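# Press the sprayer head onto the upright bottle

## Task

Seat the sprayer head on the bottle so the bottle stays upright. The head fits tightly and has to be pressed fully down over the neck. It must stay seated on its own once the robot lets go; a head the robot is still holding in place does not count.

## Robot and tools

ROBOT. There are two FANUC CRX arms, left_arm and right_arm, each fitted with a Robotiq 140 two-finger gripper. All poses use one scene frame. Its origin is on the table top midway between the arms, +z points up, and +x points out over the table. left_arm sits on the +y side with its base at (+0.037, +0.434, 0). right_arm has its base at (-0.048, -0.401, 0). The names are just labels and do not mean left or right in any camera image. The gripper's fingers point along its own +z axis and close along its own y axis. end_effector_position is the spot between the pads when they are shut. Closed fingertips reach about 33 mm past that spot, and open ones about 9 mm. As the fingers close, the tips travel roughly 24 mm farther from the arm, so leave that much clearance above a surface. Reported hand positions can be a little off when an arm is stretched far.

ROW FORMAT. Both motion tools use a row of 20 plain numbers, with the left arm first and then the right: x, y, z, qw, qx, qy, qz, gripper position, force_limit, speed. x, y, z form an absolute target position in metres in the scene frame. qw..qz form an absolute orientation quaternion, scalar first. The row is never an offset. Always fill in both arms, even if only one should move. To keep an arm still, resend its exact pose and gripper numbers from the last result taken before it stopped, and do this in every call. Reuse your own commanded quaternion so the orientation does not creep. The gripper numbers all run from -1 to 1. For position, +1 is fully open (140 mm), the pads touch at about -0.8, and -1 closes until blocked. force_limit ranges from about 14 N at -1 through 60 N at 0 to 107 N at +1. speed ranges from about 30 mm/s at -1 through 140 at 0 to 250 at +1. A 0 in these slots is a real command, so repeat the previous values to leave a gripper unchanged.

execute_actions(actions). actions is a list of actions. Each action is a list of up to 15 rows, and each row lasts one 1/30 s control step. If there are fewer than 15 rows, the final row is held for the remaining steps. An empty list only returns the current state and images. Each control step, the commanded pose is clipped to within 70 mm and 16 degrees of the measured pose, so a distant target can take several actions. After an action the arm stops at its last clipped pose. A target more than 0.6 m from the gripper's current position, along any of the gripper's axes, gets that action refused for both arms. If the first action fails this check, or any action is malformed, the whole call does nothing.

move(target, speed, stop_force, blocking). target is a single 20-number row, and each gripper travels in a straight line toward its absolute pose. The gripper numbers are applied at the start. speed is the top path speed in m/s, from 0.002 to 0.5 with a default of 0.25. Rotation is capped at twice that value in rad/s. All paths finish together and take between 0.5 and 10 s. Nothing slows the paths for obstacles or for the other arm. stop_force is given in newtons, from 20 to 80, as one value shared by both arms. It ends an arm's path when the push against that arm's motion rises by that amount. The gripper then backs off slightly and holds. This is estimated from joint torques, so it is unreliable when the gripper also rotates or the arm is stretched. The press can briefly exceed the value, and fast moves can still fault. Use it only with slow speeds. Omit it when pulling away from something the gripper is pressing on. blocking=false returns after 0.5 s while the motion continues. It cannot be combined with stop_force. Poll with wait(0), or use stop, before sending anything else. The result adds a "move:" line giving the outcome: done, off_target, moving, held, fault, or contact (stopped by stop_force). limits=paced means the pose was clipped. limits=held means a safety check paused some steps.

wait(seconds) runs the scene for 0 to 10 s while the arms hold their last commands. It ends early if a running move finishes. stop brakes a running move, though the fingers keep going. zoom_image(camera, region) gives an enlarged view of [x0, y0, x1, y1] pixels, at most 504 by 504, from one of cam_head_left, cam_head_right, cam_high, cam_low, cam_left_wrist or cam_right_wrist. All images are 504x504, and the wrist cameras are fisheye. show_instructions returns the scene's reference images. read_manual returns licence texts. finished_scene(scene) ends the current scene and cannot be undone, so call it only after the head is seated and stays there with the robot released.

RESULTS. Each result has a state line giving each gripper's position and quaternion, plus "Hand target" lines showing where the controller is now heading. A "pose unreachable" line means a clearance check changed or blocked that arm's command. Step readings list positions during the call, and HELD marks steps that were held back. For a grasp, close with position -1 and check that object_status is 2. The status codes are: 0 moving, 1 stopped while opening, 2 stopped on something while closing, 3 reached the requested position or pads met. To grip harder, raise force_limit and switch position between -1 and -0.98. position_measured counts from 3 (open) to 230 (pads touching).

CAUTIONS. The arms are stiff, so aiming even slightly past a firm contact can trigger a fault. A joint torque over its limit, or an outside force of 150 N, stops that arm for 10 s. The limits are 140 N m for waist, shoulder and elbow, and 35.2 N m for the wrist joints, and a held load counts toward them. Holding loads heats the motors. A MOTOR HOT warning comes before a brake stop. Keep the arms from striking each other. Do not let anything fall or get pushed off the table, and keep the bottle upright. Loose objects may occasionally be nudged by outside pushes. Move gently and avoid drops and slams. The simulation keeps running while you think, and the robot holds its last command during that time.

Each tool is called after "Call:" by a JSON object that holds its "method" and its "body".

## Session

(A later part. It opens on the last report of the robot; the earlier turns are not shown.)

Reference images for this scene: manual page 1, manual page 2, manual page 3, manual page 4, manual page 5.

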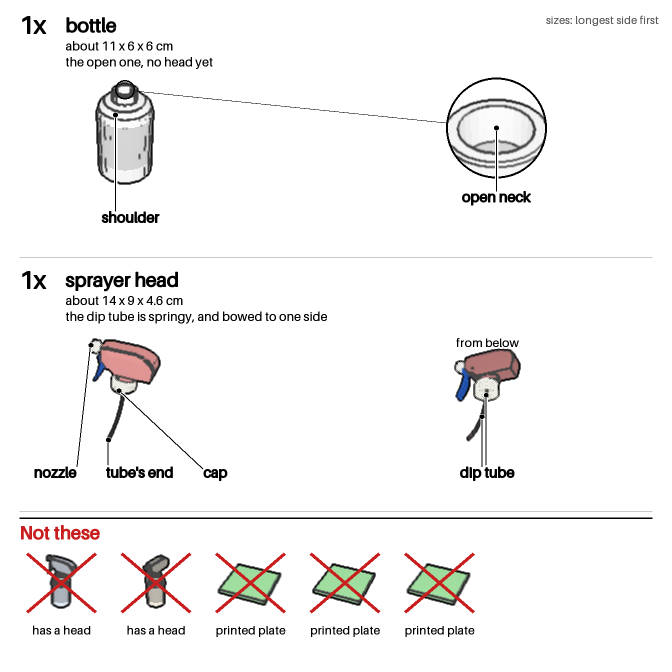

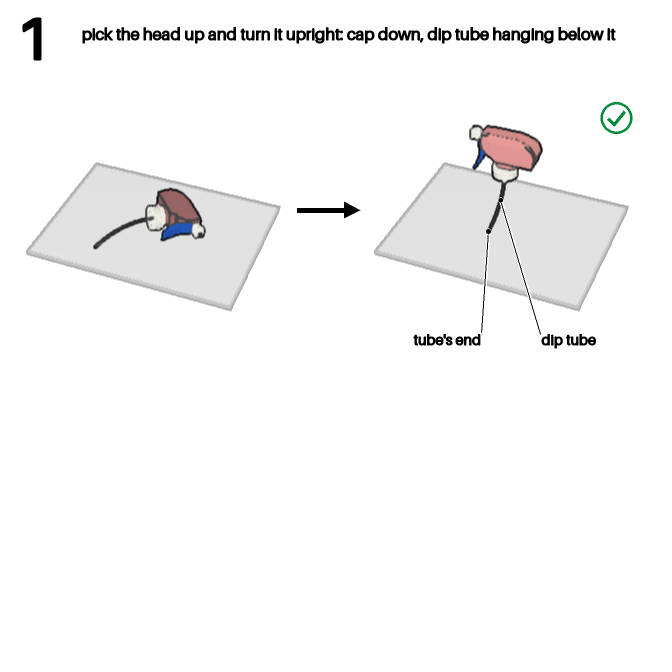

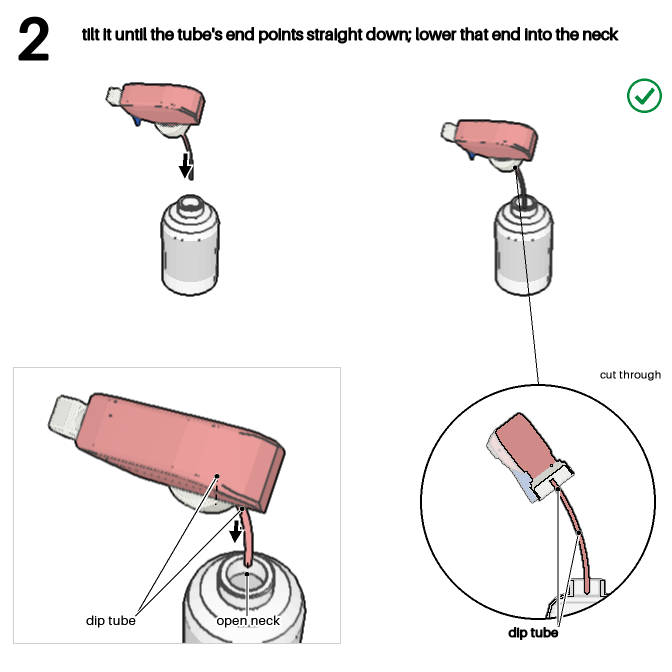

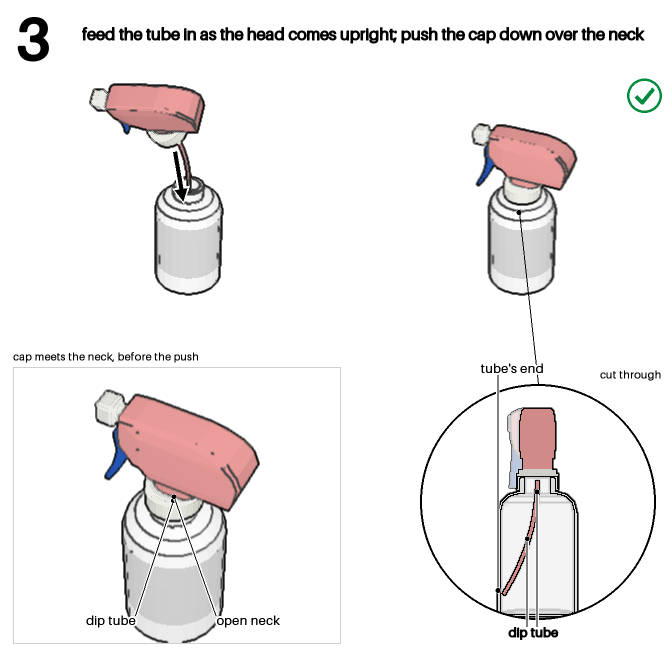

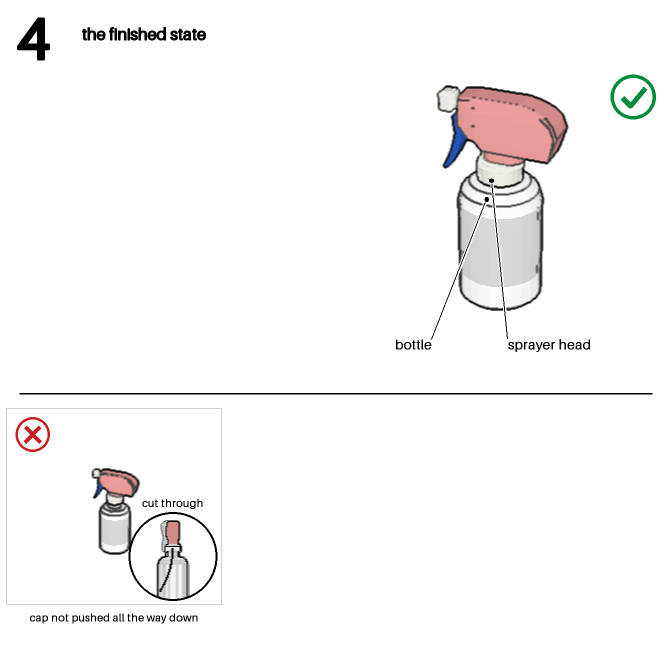

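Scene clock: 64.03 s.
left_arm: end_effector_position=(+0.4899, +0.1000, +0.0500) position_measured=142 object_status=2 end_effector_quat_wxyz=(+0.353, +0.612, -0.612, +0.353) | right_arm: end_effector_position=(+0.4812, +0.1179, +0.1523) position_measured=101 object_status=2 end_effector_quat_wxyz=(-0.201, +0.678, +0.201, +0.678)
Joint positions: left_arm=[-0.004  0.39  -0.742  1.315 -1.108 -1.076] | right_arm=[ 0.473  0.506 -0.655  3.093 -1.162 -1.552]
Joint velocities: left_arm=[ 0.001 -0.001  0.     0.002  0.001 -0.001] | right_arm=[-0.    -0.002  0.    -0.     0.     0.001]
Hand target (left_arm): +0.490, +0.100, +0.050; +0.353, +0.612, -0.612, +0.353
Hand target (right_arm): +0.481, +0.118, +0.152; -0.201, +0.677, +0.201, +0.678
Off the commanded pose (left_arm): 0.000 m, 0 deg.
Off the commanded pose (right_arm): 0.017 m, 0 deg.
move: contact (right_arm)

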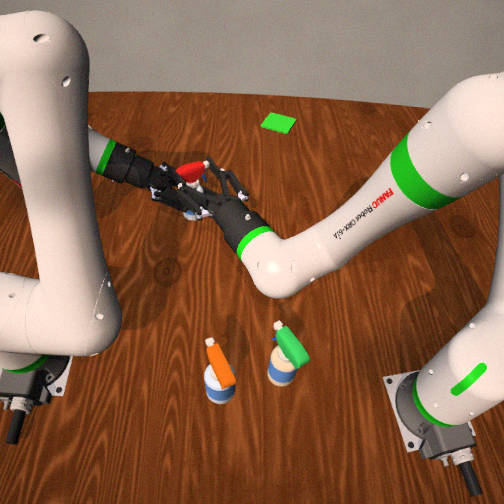

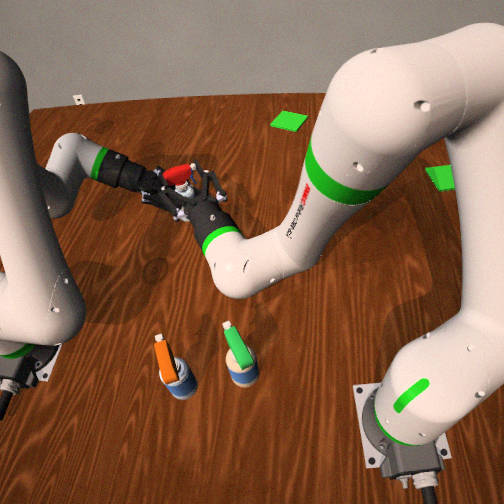

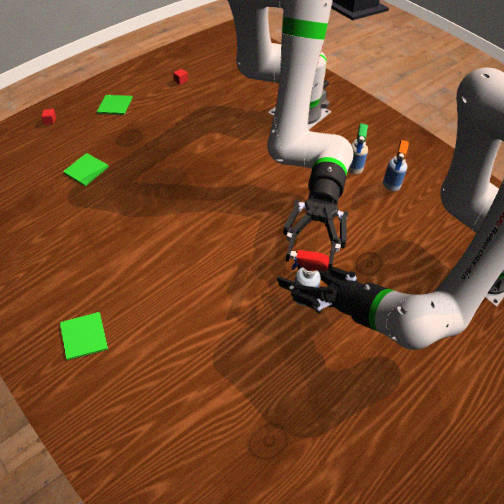

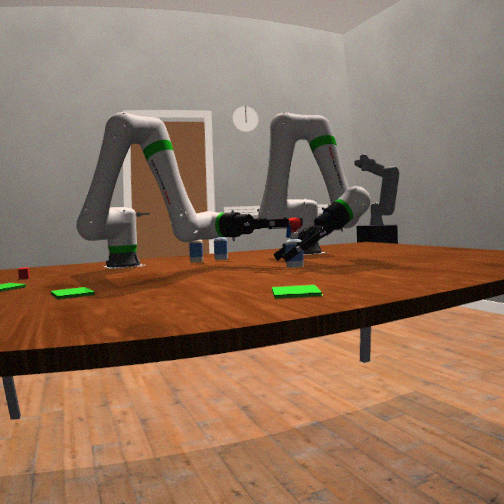

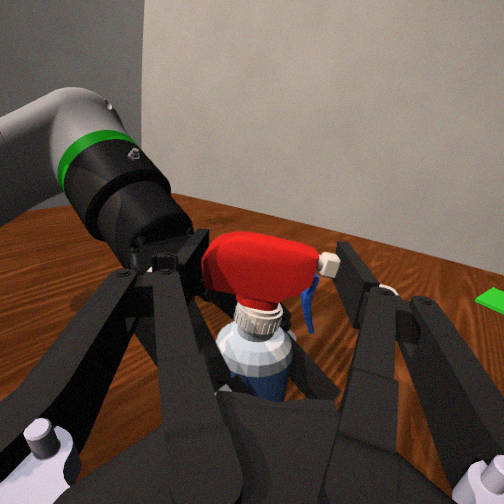

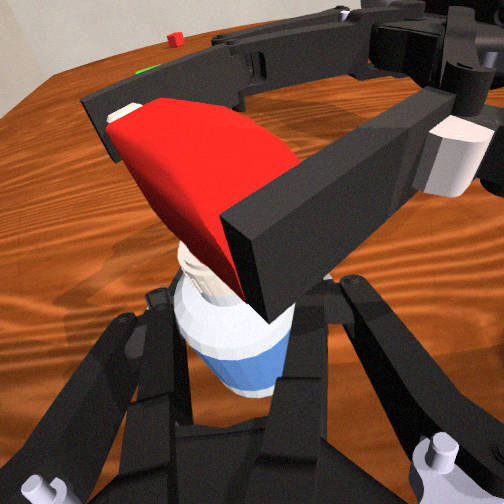

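Call:
{"method": "move", "body": {"target": [0.49,0.10,0.05,0.3535,0.6125,-0.6125,0.3535,0.3,0,1, 0.479,0.119,0.155,-0.201,0.678,0.201,0.678,-1,1,0], "speed": 0.03}}

Call:
{"method": "move", "body": {"target": [0.49,0.10,0.05,0.3535,0.6125,-0.6125,0.3535,0.3,0,1, 0.479,0.119,0.135,-0.201,0.678,0.201,0.678,-1,1,0], "speed": 0.01, "stop_force": 55}}

Call:
{"method": "zoom_image", "body": {"camera": "cam_low", "region": [245, 170, 345, 270]}}

Scene clock: 68.13 s.
left_arm: end_effector_position=(+0.4900, +0.1000, +0.0500) position_measured=91 object_status=3 end_effector_quat_wxyz=(+0.353, +0.612, -0.612, +0.353) | right_arm: end_effector_position=(+0.4790, +0.1190, +0.1550) position_measured=101 object_status=2 end_effector_quat_wxyz=(-0.201, +0.678, +0.201, +0.678)
Joint positions: left_arm=[-0.004  0.39  -0.742  1.315 -1.108 -1.076] | right_arm=[ 0.479  0.497 -0.658  3.087 -1.155 -1.549]
Joint velocities: left_arm=[ 0. -0. -0. -0.  0.  0.] | right_arm=[ 0.001 -0.    -0.     0.001  0.001 -0.001]
Hand target (left_arm): +0.490, +0.100, +0.050; +0.353, +0.612, -0.612, +0.353
Hand target (right_arm): +0.479, +0.119, +0.155; -0.201, +0.678, +0.201, +0.678
Off the commanded pose (left_arm): 0.000 m, 0 deg.
Off the commanded pose (right_arm): 0.000 m, 0 deg.
move: done

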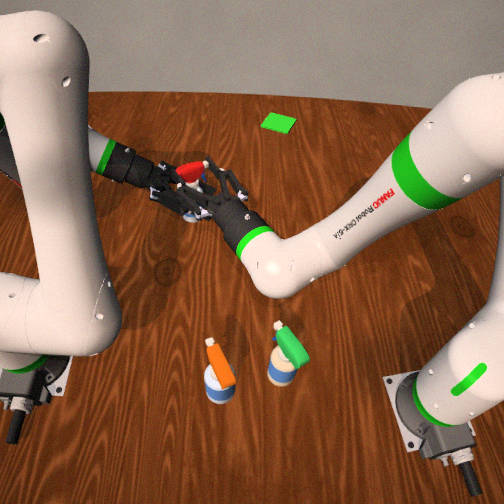

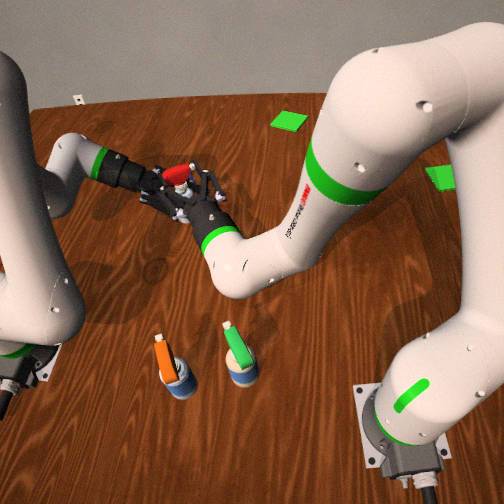

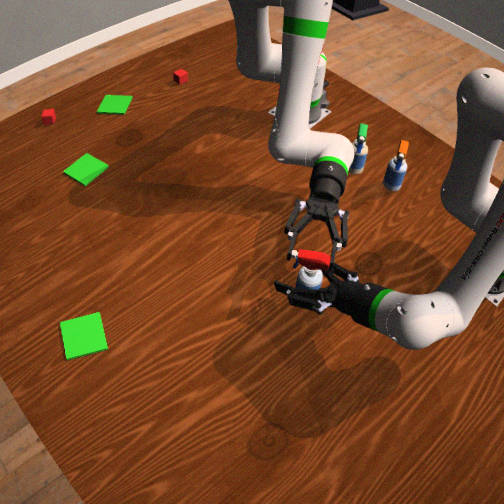

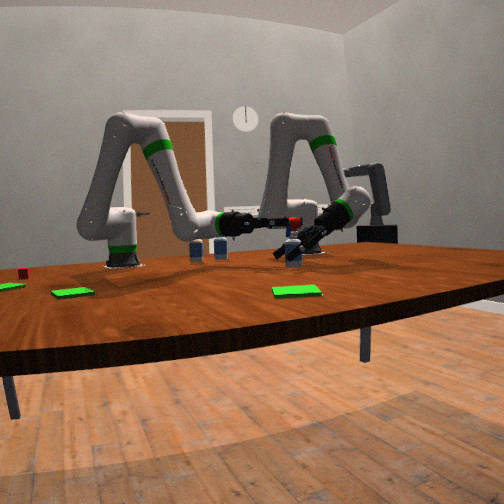

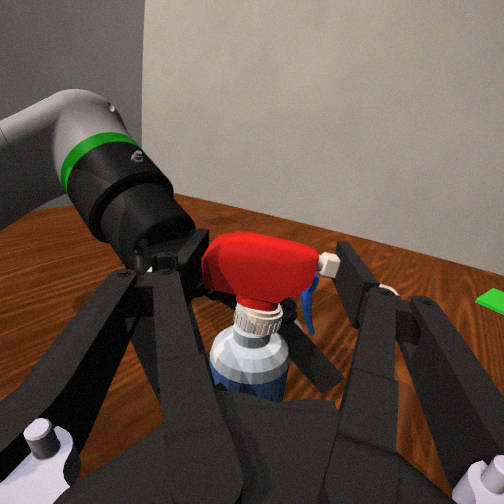

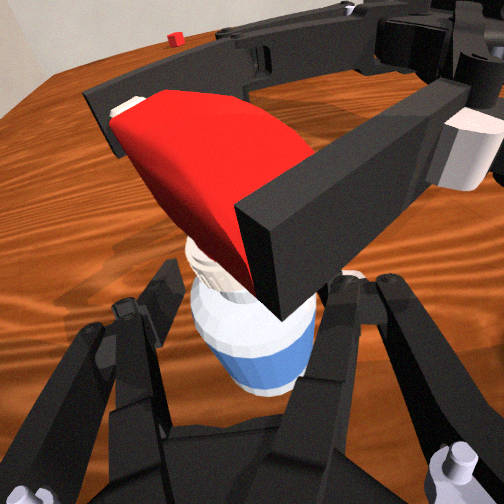

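Scene clock: 69.83 s.
left_arm: end_effector_position=(+0.4900, +0.1000, +0.0500) position_measured=91 object_status=3 end_effector_quat_wxyz=(+0.353, +0.612, -0.612, +0.353) | right_arm: end_effector_position=(+0.4791, +0.1191, +0.1422) position_measured=101 object_status=2 end_effector_quat_wxyz=(-0.201, +0.677, +0.201, +0.678)
Joint positions: left_arm=[-0.004  0.39  -0.742  1.315 -1.108 -1.076] | right_arm=[ 0.479  0.534 -0.654  3.088 -1.19  -1.551]
Joint velocities: left_arm=[-0.     0.     0.    -0.001  0.     0.001] | right_arm=[ 0.001 -0.002 -0.003  0.001  0.001 -0.001]
Hand target (left_arm): +0.490, +0.100, +0.050; +0.353, +0.612, -0.612, +0.353
Hand target (right_arm): +0.479, +0.119, +0.142; -0.201, +0.677, +0.201, +0.678
Off the commanded pose (left_arm): 0.000 m, 0 deg.
Off the commanded pose (right_arm): 0.007 m, 0 deg.
move: contact (right_arm)

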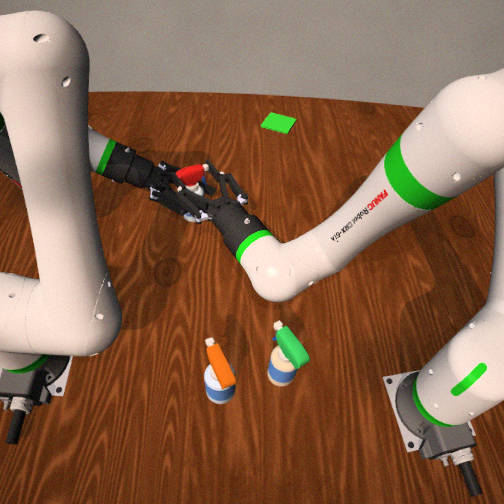

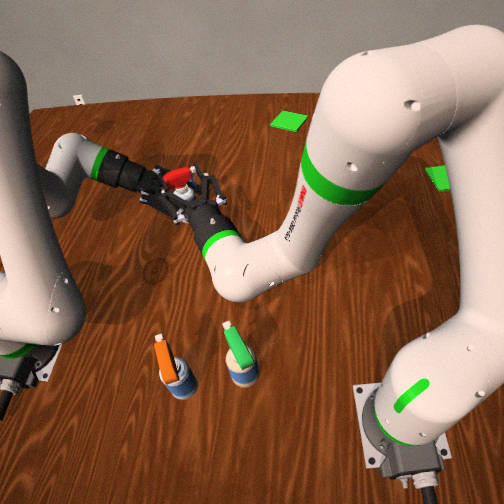

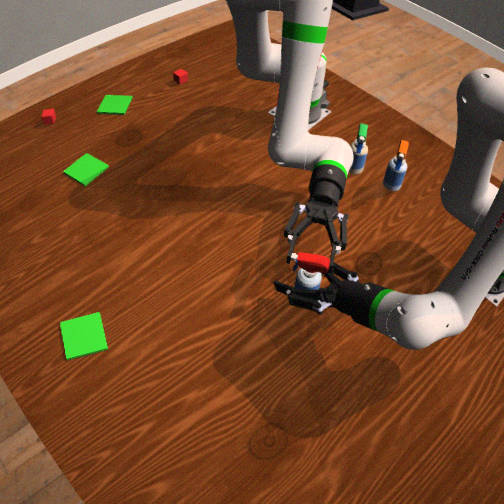

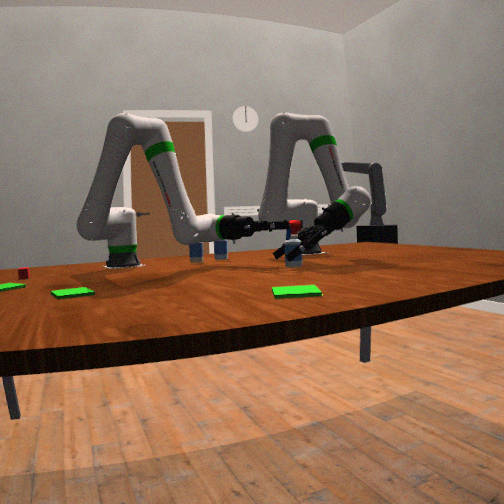

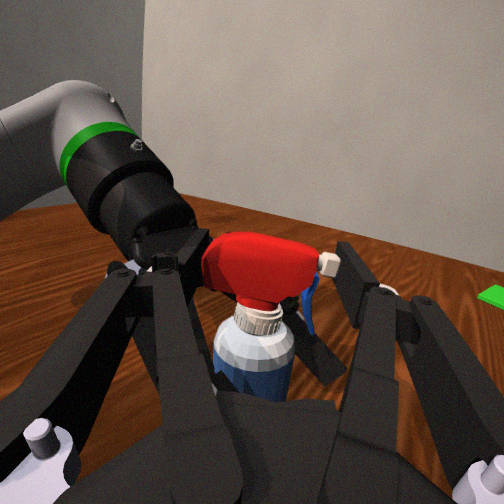

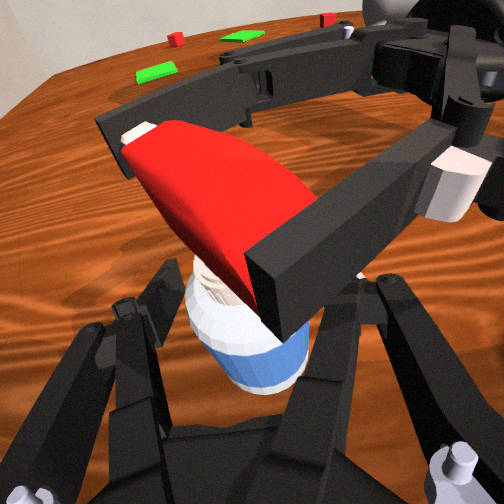

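Region (245, 170, 345, 270) of cam_low's 504x504 image, scaled by 5.040, with more detail than that image has.

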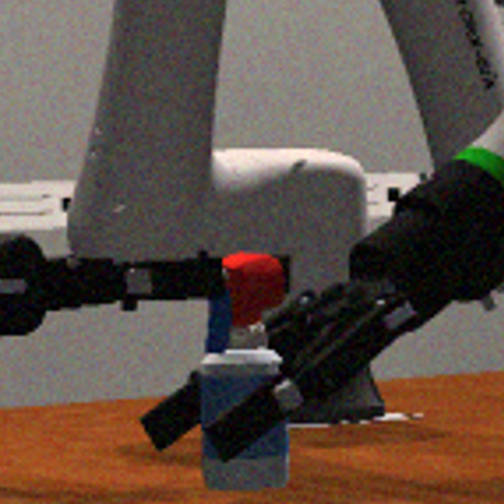

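Call:
{"method": "move", "body": {"target": [0.49,0.10,0.05,0.3535,0.6125,-0.6125,0.3535,1,0,1, 0.479,0.119,0.1422,-0.201,0.678,0.201,0.678,0.7,1,1], "speed": 0.05}}

Call:
{"method": "move", "body": {"target": [0.49,0.24,0.08,0.3535,0.6125,-0.6125,0.3535,1,0,1, 0.477,0.123,0.2,-0.201,0.678,0.201,0.678,0.7,1,1], "speed": 0.2}}

Call:
{"method": "move", "body": {"target": [0.49,0.24,0.08,0.3535,0.6125,-0.6125,0.3535,1,0,1, 0.477,0.123,0.19,-0.201,0.678,0.201,0.678,-1,0,1], "speed": 0.1}}

Call:
{"method": "move", "body": {"target": [0.49,0.24,0.08,0.3535,0.6125,-0.6125,0.3535,1,0,1, 0.477,0.123,0.155,-0.201,0.678,0.201,0.678,-1,0,1], "speed": 0.015, "stop_force": 45}}

Call:
{"method": "move", "body": {"target": [0.49,0.24,0.08,0.3535,0.6125,-0.6125,0.3535,1,0,1, 0.43,0.09,0.23,-0.201,0.678,0.201,0.678,-1,0,1], "speed": 0.2}}

Call:
{"method": "zoom_image", "body": {"camera": "cam_low", "region": [245, 170, 345, 270]}}

Call:
{"method": "zoom_image", "body": {"camera": "cam_high", "region": [255, 210, 355, 310]}}

Scene clock: 79.23 s.
left_arm: end_effector_position=(+0.4900, +0.1000, +0.0500) position_measured=3 object_status=3 end_effector_quat_wxyz=(+0.353, +0.612, -0.612, +0.353) | right_arm: end_effector_position=(+0.4790, +0.1190, +0.1422) position_measured=41 object_status=3 end_effector_quat_wxyz=(-0.201, +0.678, +0.201, +0.678)
Joint positions: left_arm=[-0.004  0.39  -0.742  1.315 -1.108 -1.076] | right_arm=[ 0.479  0.532 -0.655  3.088 -1.187 -1.551]
Joint velocities: left_arm=[-0.001  0.001 -0.    -0.001  0.     0.   ] | right_arm=[ 0.001 -0.     0.    -0.001 -0.002 -0.001]
Hand target (left_arm): +0.490, +0.100, +0.050; +0.353, +0.612, -0.612, +0.353
Hand target (right_arm): +0.479, +0.119, +0.142; -0.201, +0.678, +0.201, +0.678
Off the commanded pose (left_arm): 0.000 m, 0 deg.
Off the commanded pose (right_arm): 0.000 m, 0 deg.
move: done

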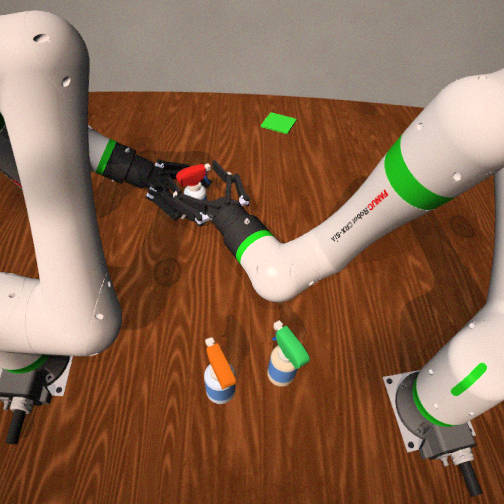

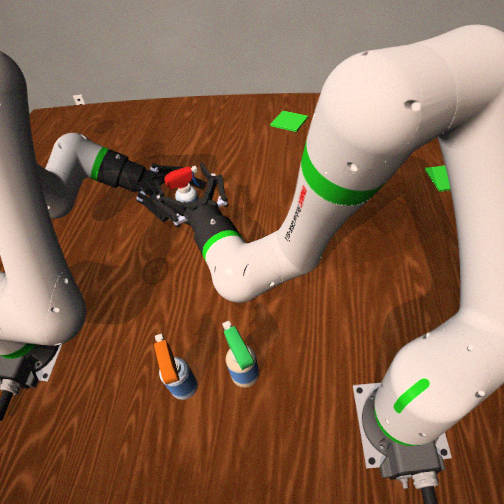

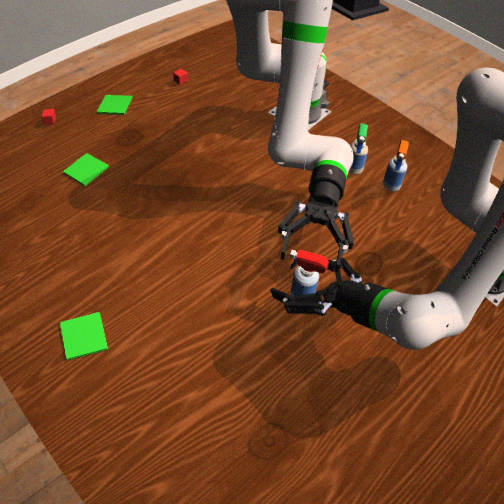

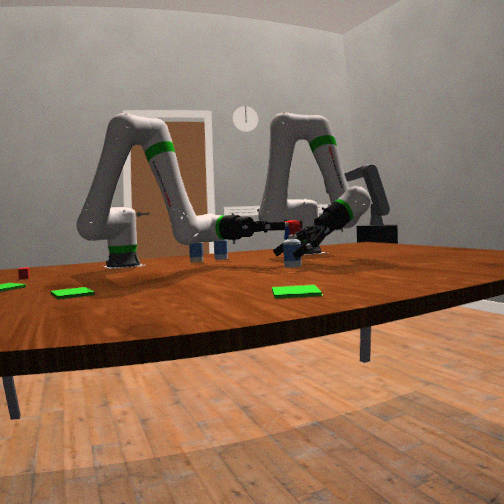

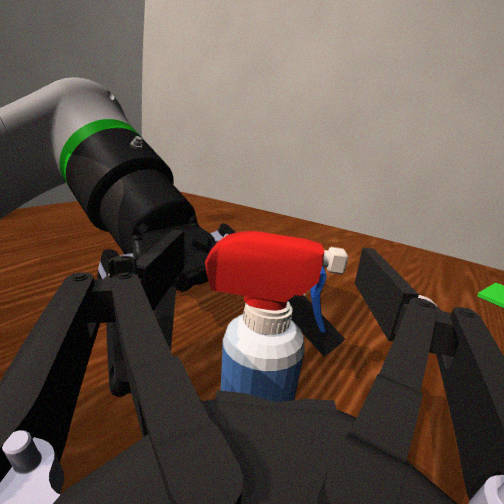

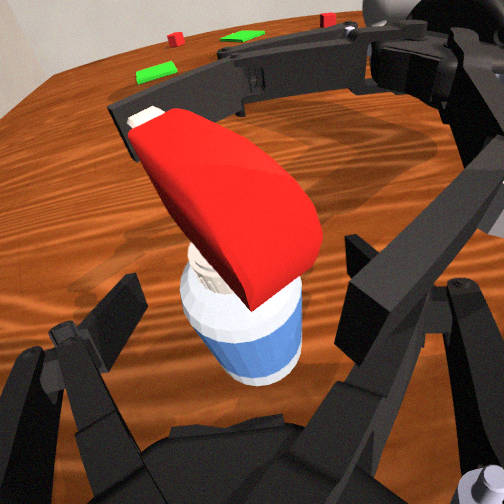

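Scene clock: 80.37 s.
left_arm: end_effector_position=(+0.4897, +0.2404, +0.0795) position_measured=3 object_status=3 end_effector_quat_wxyz=(+0.353, +0.613, -0.613, +0.353) | right_arm: end_effector_position=(+0.4771, +0.1231, +0.2000) position_measured=41 object_status=3 end_effector_quat_wxyz=(-0.201, +0.678, +0.201, +0.678)
Joint positions: left_arm=[ 0.388  0.361 -0.657  0.959 -1.322 -1.05 ] | right_arm=[ 0.491  0.379 -0.659  3.07  -1.04  -1.535]
Joint velocities: left_arm=[ 0.001  0.     0.     0.002 -0.001  0.   ] | right_arm=[-0.003 -0.     0.    -0.001 -0.003  0.002]
Hand target (left_arm): +0.490, +0.240, +0.079; +0.353, +0.613, -0.613, +0.353
Hand target (right_arm): +0.477, +0.123, +0.200; -0.201, +0.678, +0.201, +0.678
Off the commanded pose (left_arm): 0.001 m, 0 deg.
Off the commanded pose (right_arm): 0.000 m, 0 deg.
move: done

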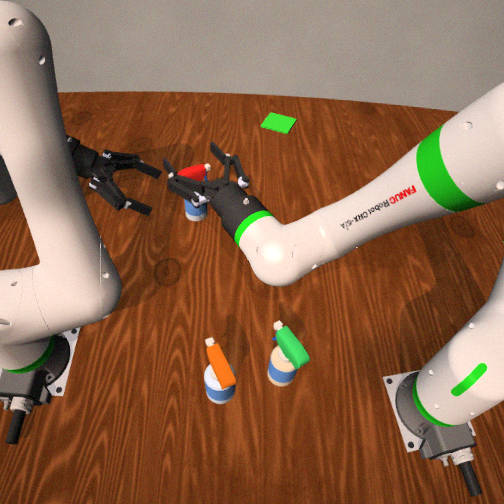

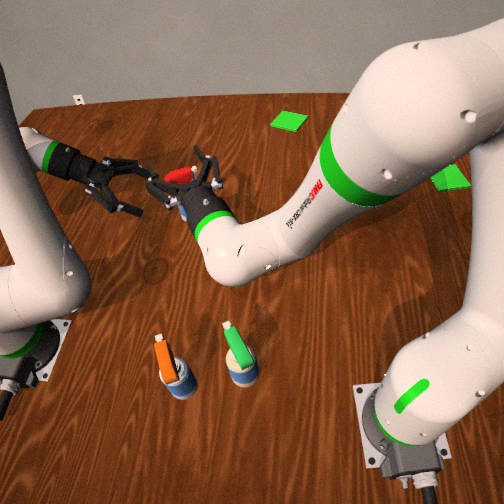

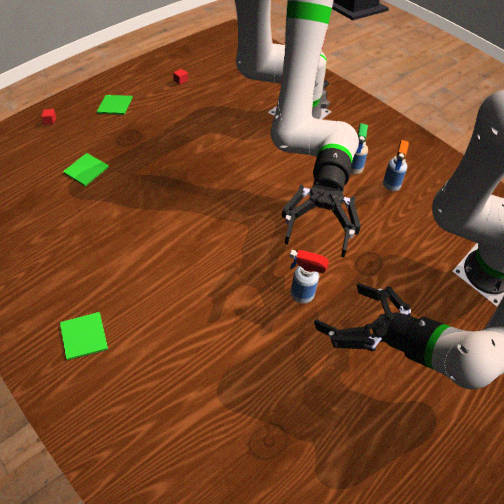

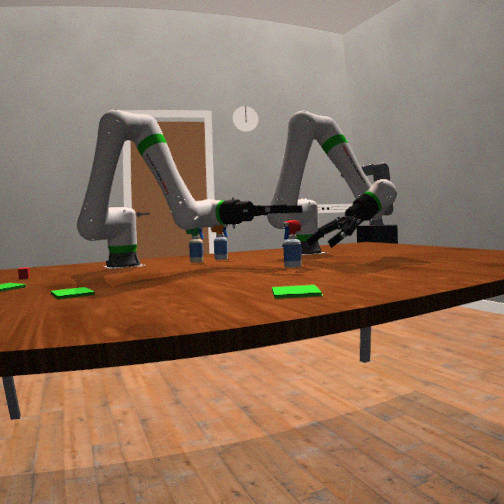

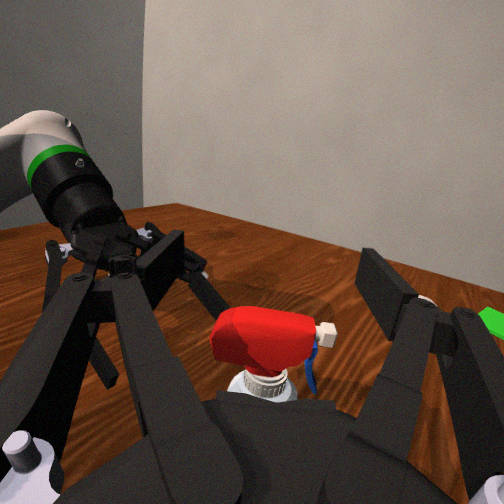

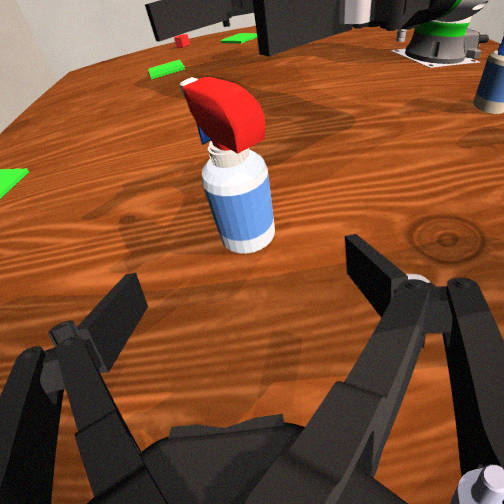

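Scene clock: 81.10 s.
left_arm: end_effector_position=(+0.4900, +0.2400, +0.0800) position_measured=3 object_status=3 end_effector_quat_wxyz=(+0.353, +0.612, -0.612, +0.353) | right_arm: end_effector_position=(+0.4770, +0.1230, +0.1900) position_measured=233 object_status=3 end_effector_quat_wxyz=(-0.201, +0.678, +0.201, +0.678)
Joint positions: left_arm=[ 0.387  0.361 -0.657  0.96  -1.323 -1.051] | right_arm=[ 0.491  0.405 -0.66   3.071 -1.066 -1.537]
Joint velocities: left_arm=[ 0.    -0.    -0.     0.001 -0.     0.002] | right_arm=[ 0.     0.     0.     0.    -0.     0.002]
Hand target (left_arm): +0.490, +0.240, +0.080; +0.353, +0.612, -0.612, +0.353
Hand target (right_arm): +0.477, +0.123, +0.190; -0.201, +0.678, +0.201, +0.678
Off the commanded pose (left_arm): 0.000 m, 0 deg.
Off the commanded pose (right_arm): 0.000 m, 0 deg.
move: done

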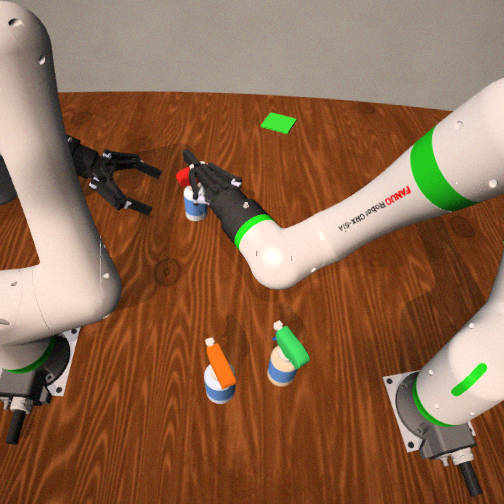

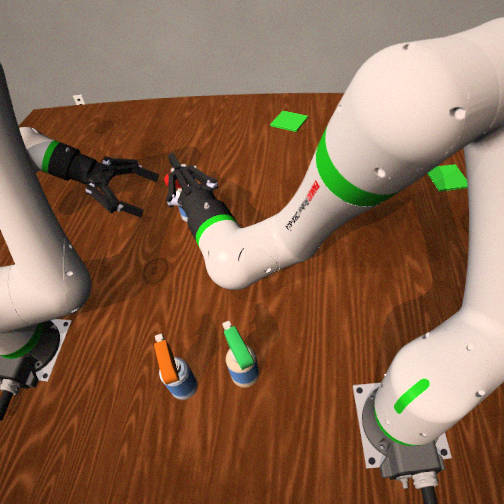

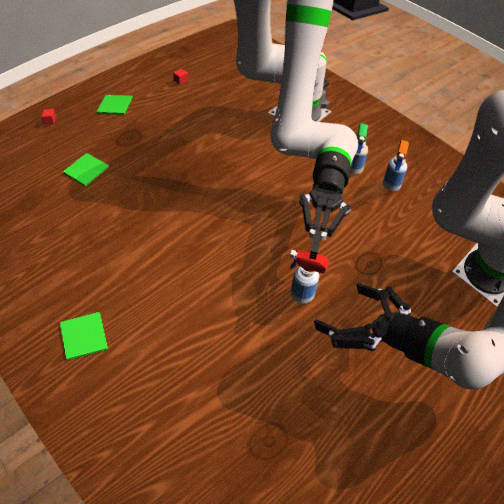

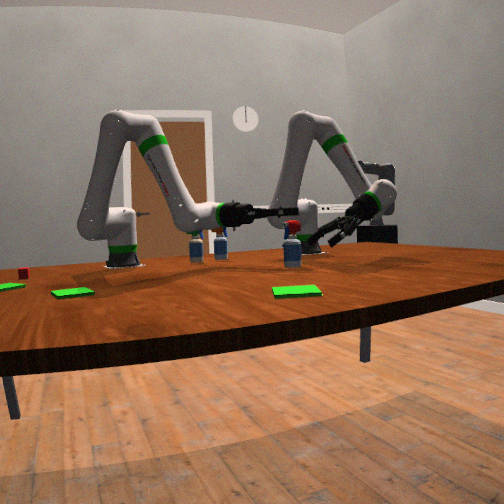

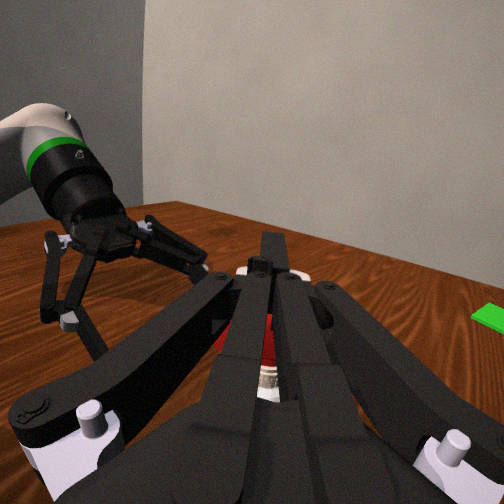

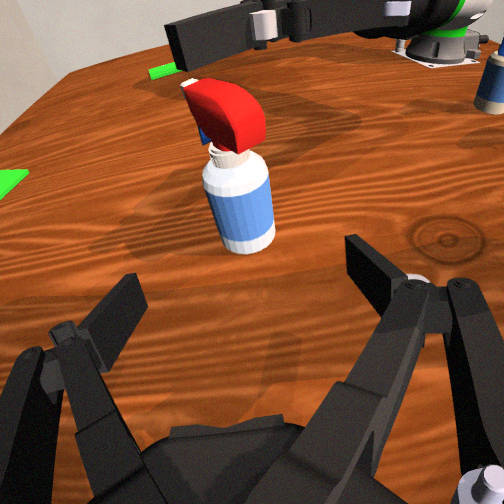

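Scene clock: 82.93 s.
left_arm: end_effector_position=(+0.4900, +0.2400, +0.0800) position_measured=3 object_status=3 end_effector_quat_wxyz=(+0.353, +0.612, -0.612, +0.353) | right_arm: end_effector_position=(+0.4770, +0.1231, +0.1685) position_measured=233 object_status=3 end_effector_quat_wxyz=(-0.201, +0.677, +0.201, +0.678)
Joint positions: left_arm=[ 0.387  0.361 -0.657  0.96  -1.323 -1.051] | right_arm=[ 0.491  0.464 -0.658  3.073 -1.125 -1.541]
Joint velocities: left_arm=[ 0.001  0.    -0.     0.    -0.     0.   ] | right_arm=[-0.001 -0.003 -0.003  0.001  0.002  0.002]
Hand target (left_arm): +0.490, +0.240, +0.080; +0.353, +0.612, -0.612, +0.353
Hand target (right_arm): +0.477, +0.123, +0.169; -0.201, +0.677, +0.201, +0.679
Off the commanded pose (left_arm): 0.000 m, 0 deg.
Off the commanded pose (right_arm): 0.014 m, 0 deg.
move: contact (right_arm)

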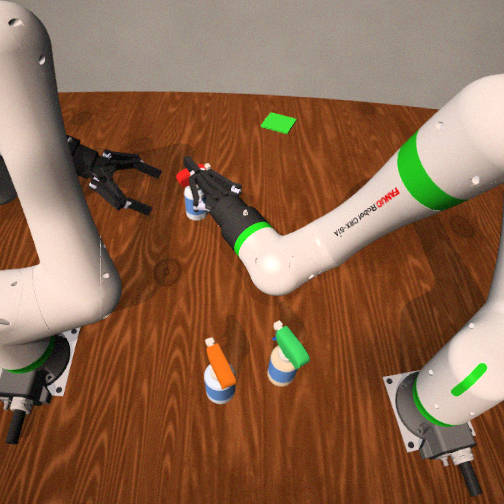

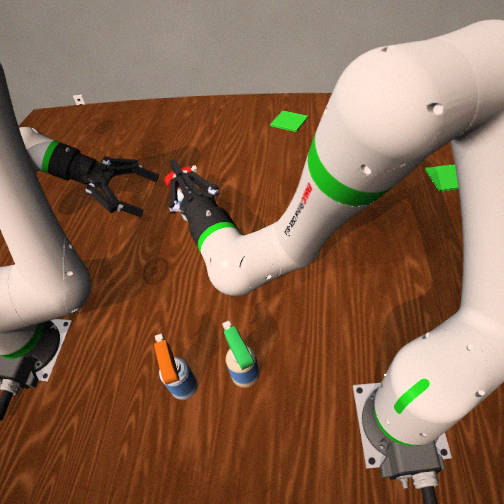

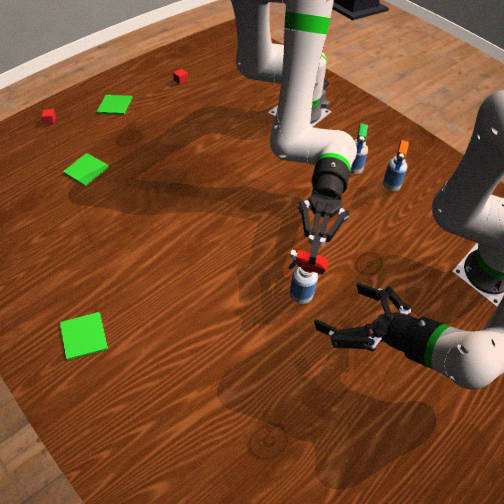

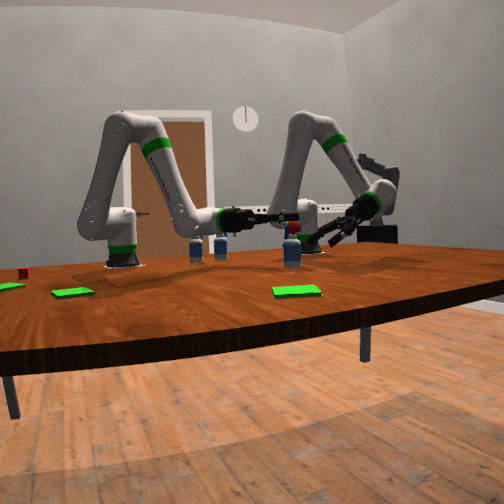

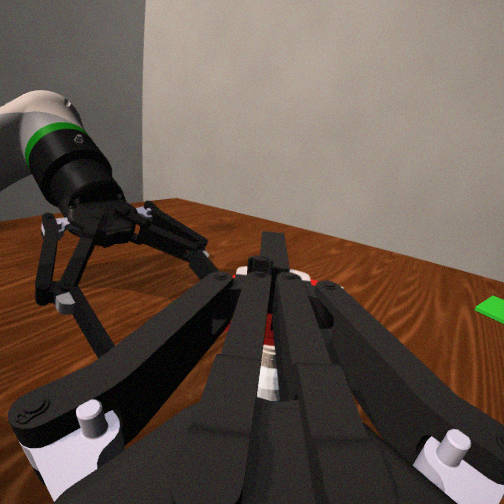

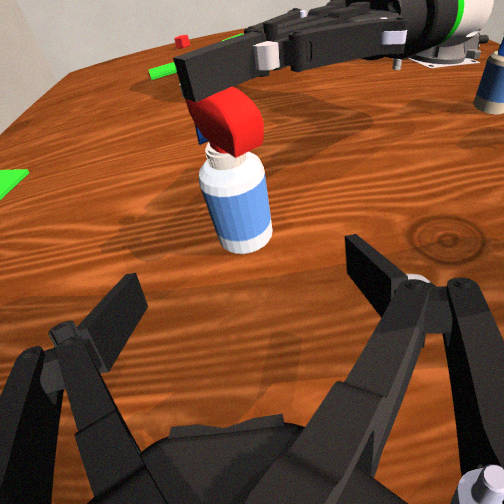

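Scene clock: 83.80 s.
left_arm: end_effector_position=(+0.4900, +0.2400, +0.0800) position_measured=3 object_status=3 end_effector_quat_wxyz=(+0.353, +0.612, -0.612, +0.353) | right_arm: end_effector_position=(+0.4301, +0.0903, +0.2302) position_measured=233 object_status=3 end_effector_quat_wxyz=(-0.201, +0.678, +0.201, +0.678)
Joint positions: left_arm=[ 0.387  0.361 -0.657  0.96  -1.323 -1.051] | right_arm=[ 0.496  0.199 -0.803  3.062 -1.003 -1.528]
Joint velocities: left_arm=[ 0.002 -0.001 -0.     0.001  0.    -0.   ] | right_arm=[-0.001 -0.002 -0.     0.002 -0.002  0.003]
Hand target (left_arm): +0.490, +0.240, +0.080; +0.353, +0.612, -0.612, +0.353
Hand target (right_arm): +0.430, +0.090, +0.230; -0.201, +0.678, +0.201, +0.678
Off the commanded pose (left_arm): 0.000 m, 0 deg.
Off the commanded pose (right_arm): 0.000 m, 0 deg.
move: done

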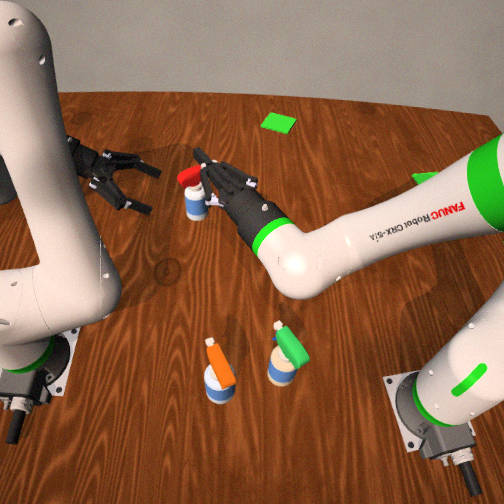

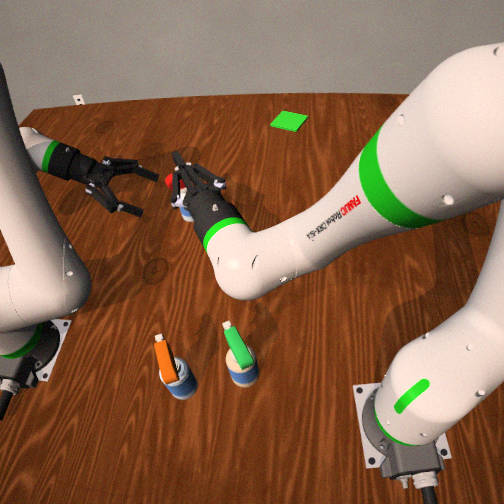

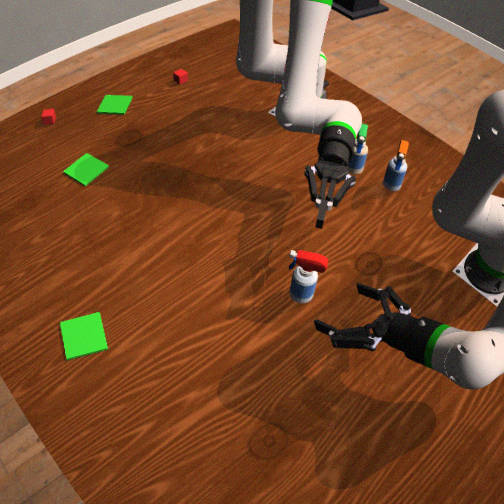

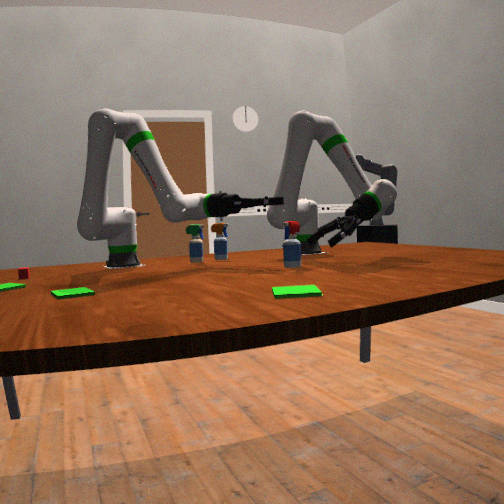

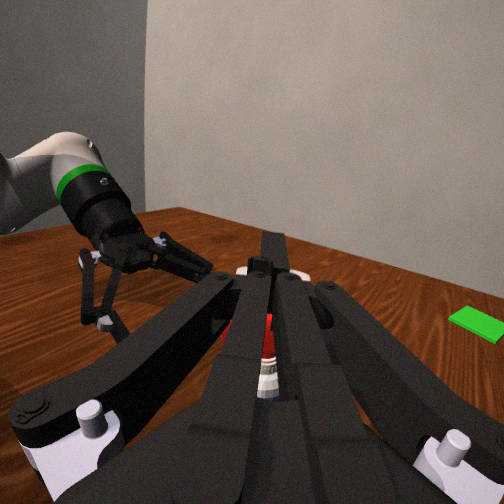

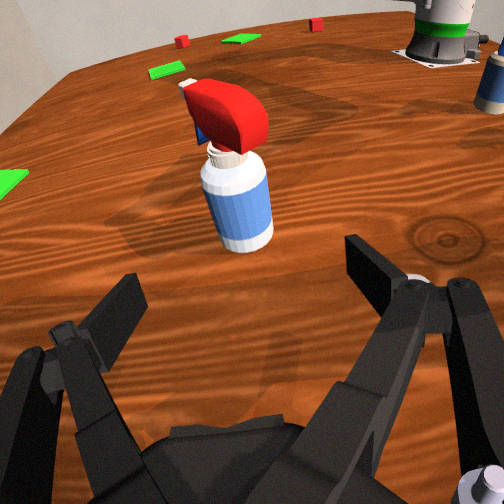

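Region (245, 170, 345, 270) of cam_low's 504x504 image, scaled by 5.040, with more detail than that image has.

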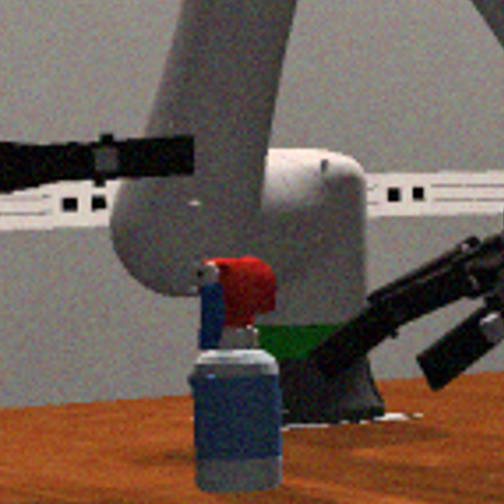

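Region (255, 210, 355, 310) of cam_high's 504x504 image, scaled by 5.040, with more detail than that image has.

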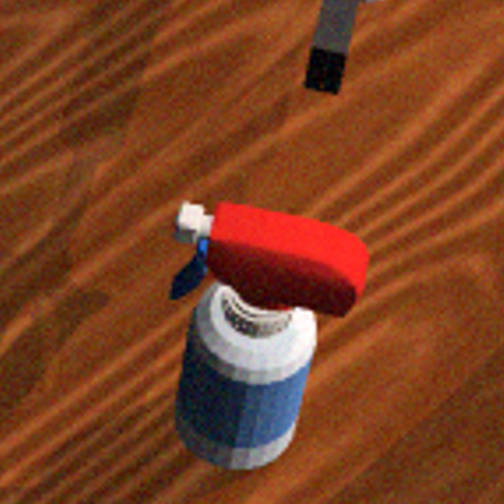

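The press stopped at the same height as in scene 1 (0.1685 m), where the cap was fully seated.

Call:
{"method": "finished_scene", "body": {"scene": 2}}

The scene is finished: the task was done.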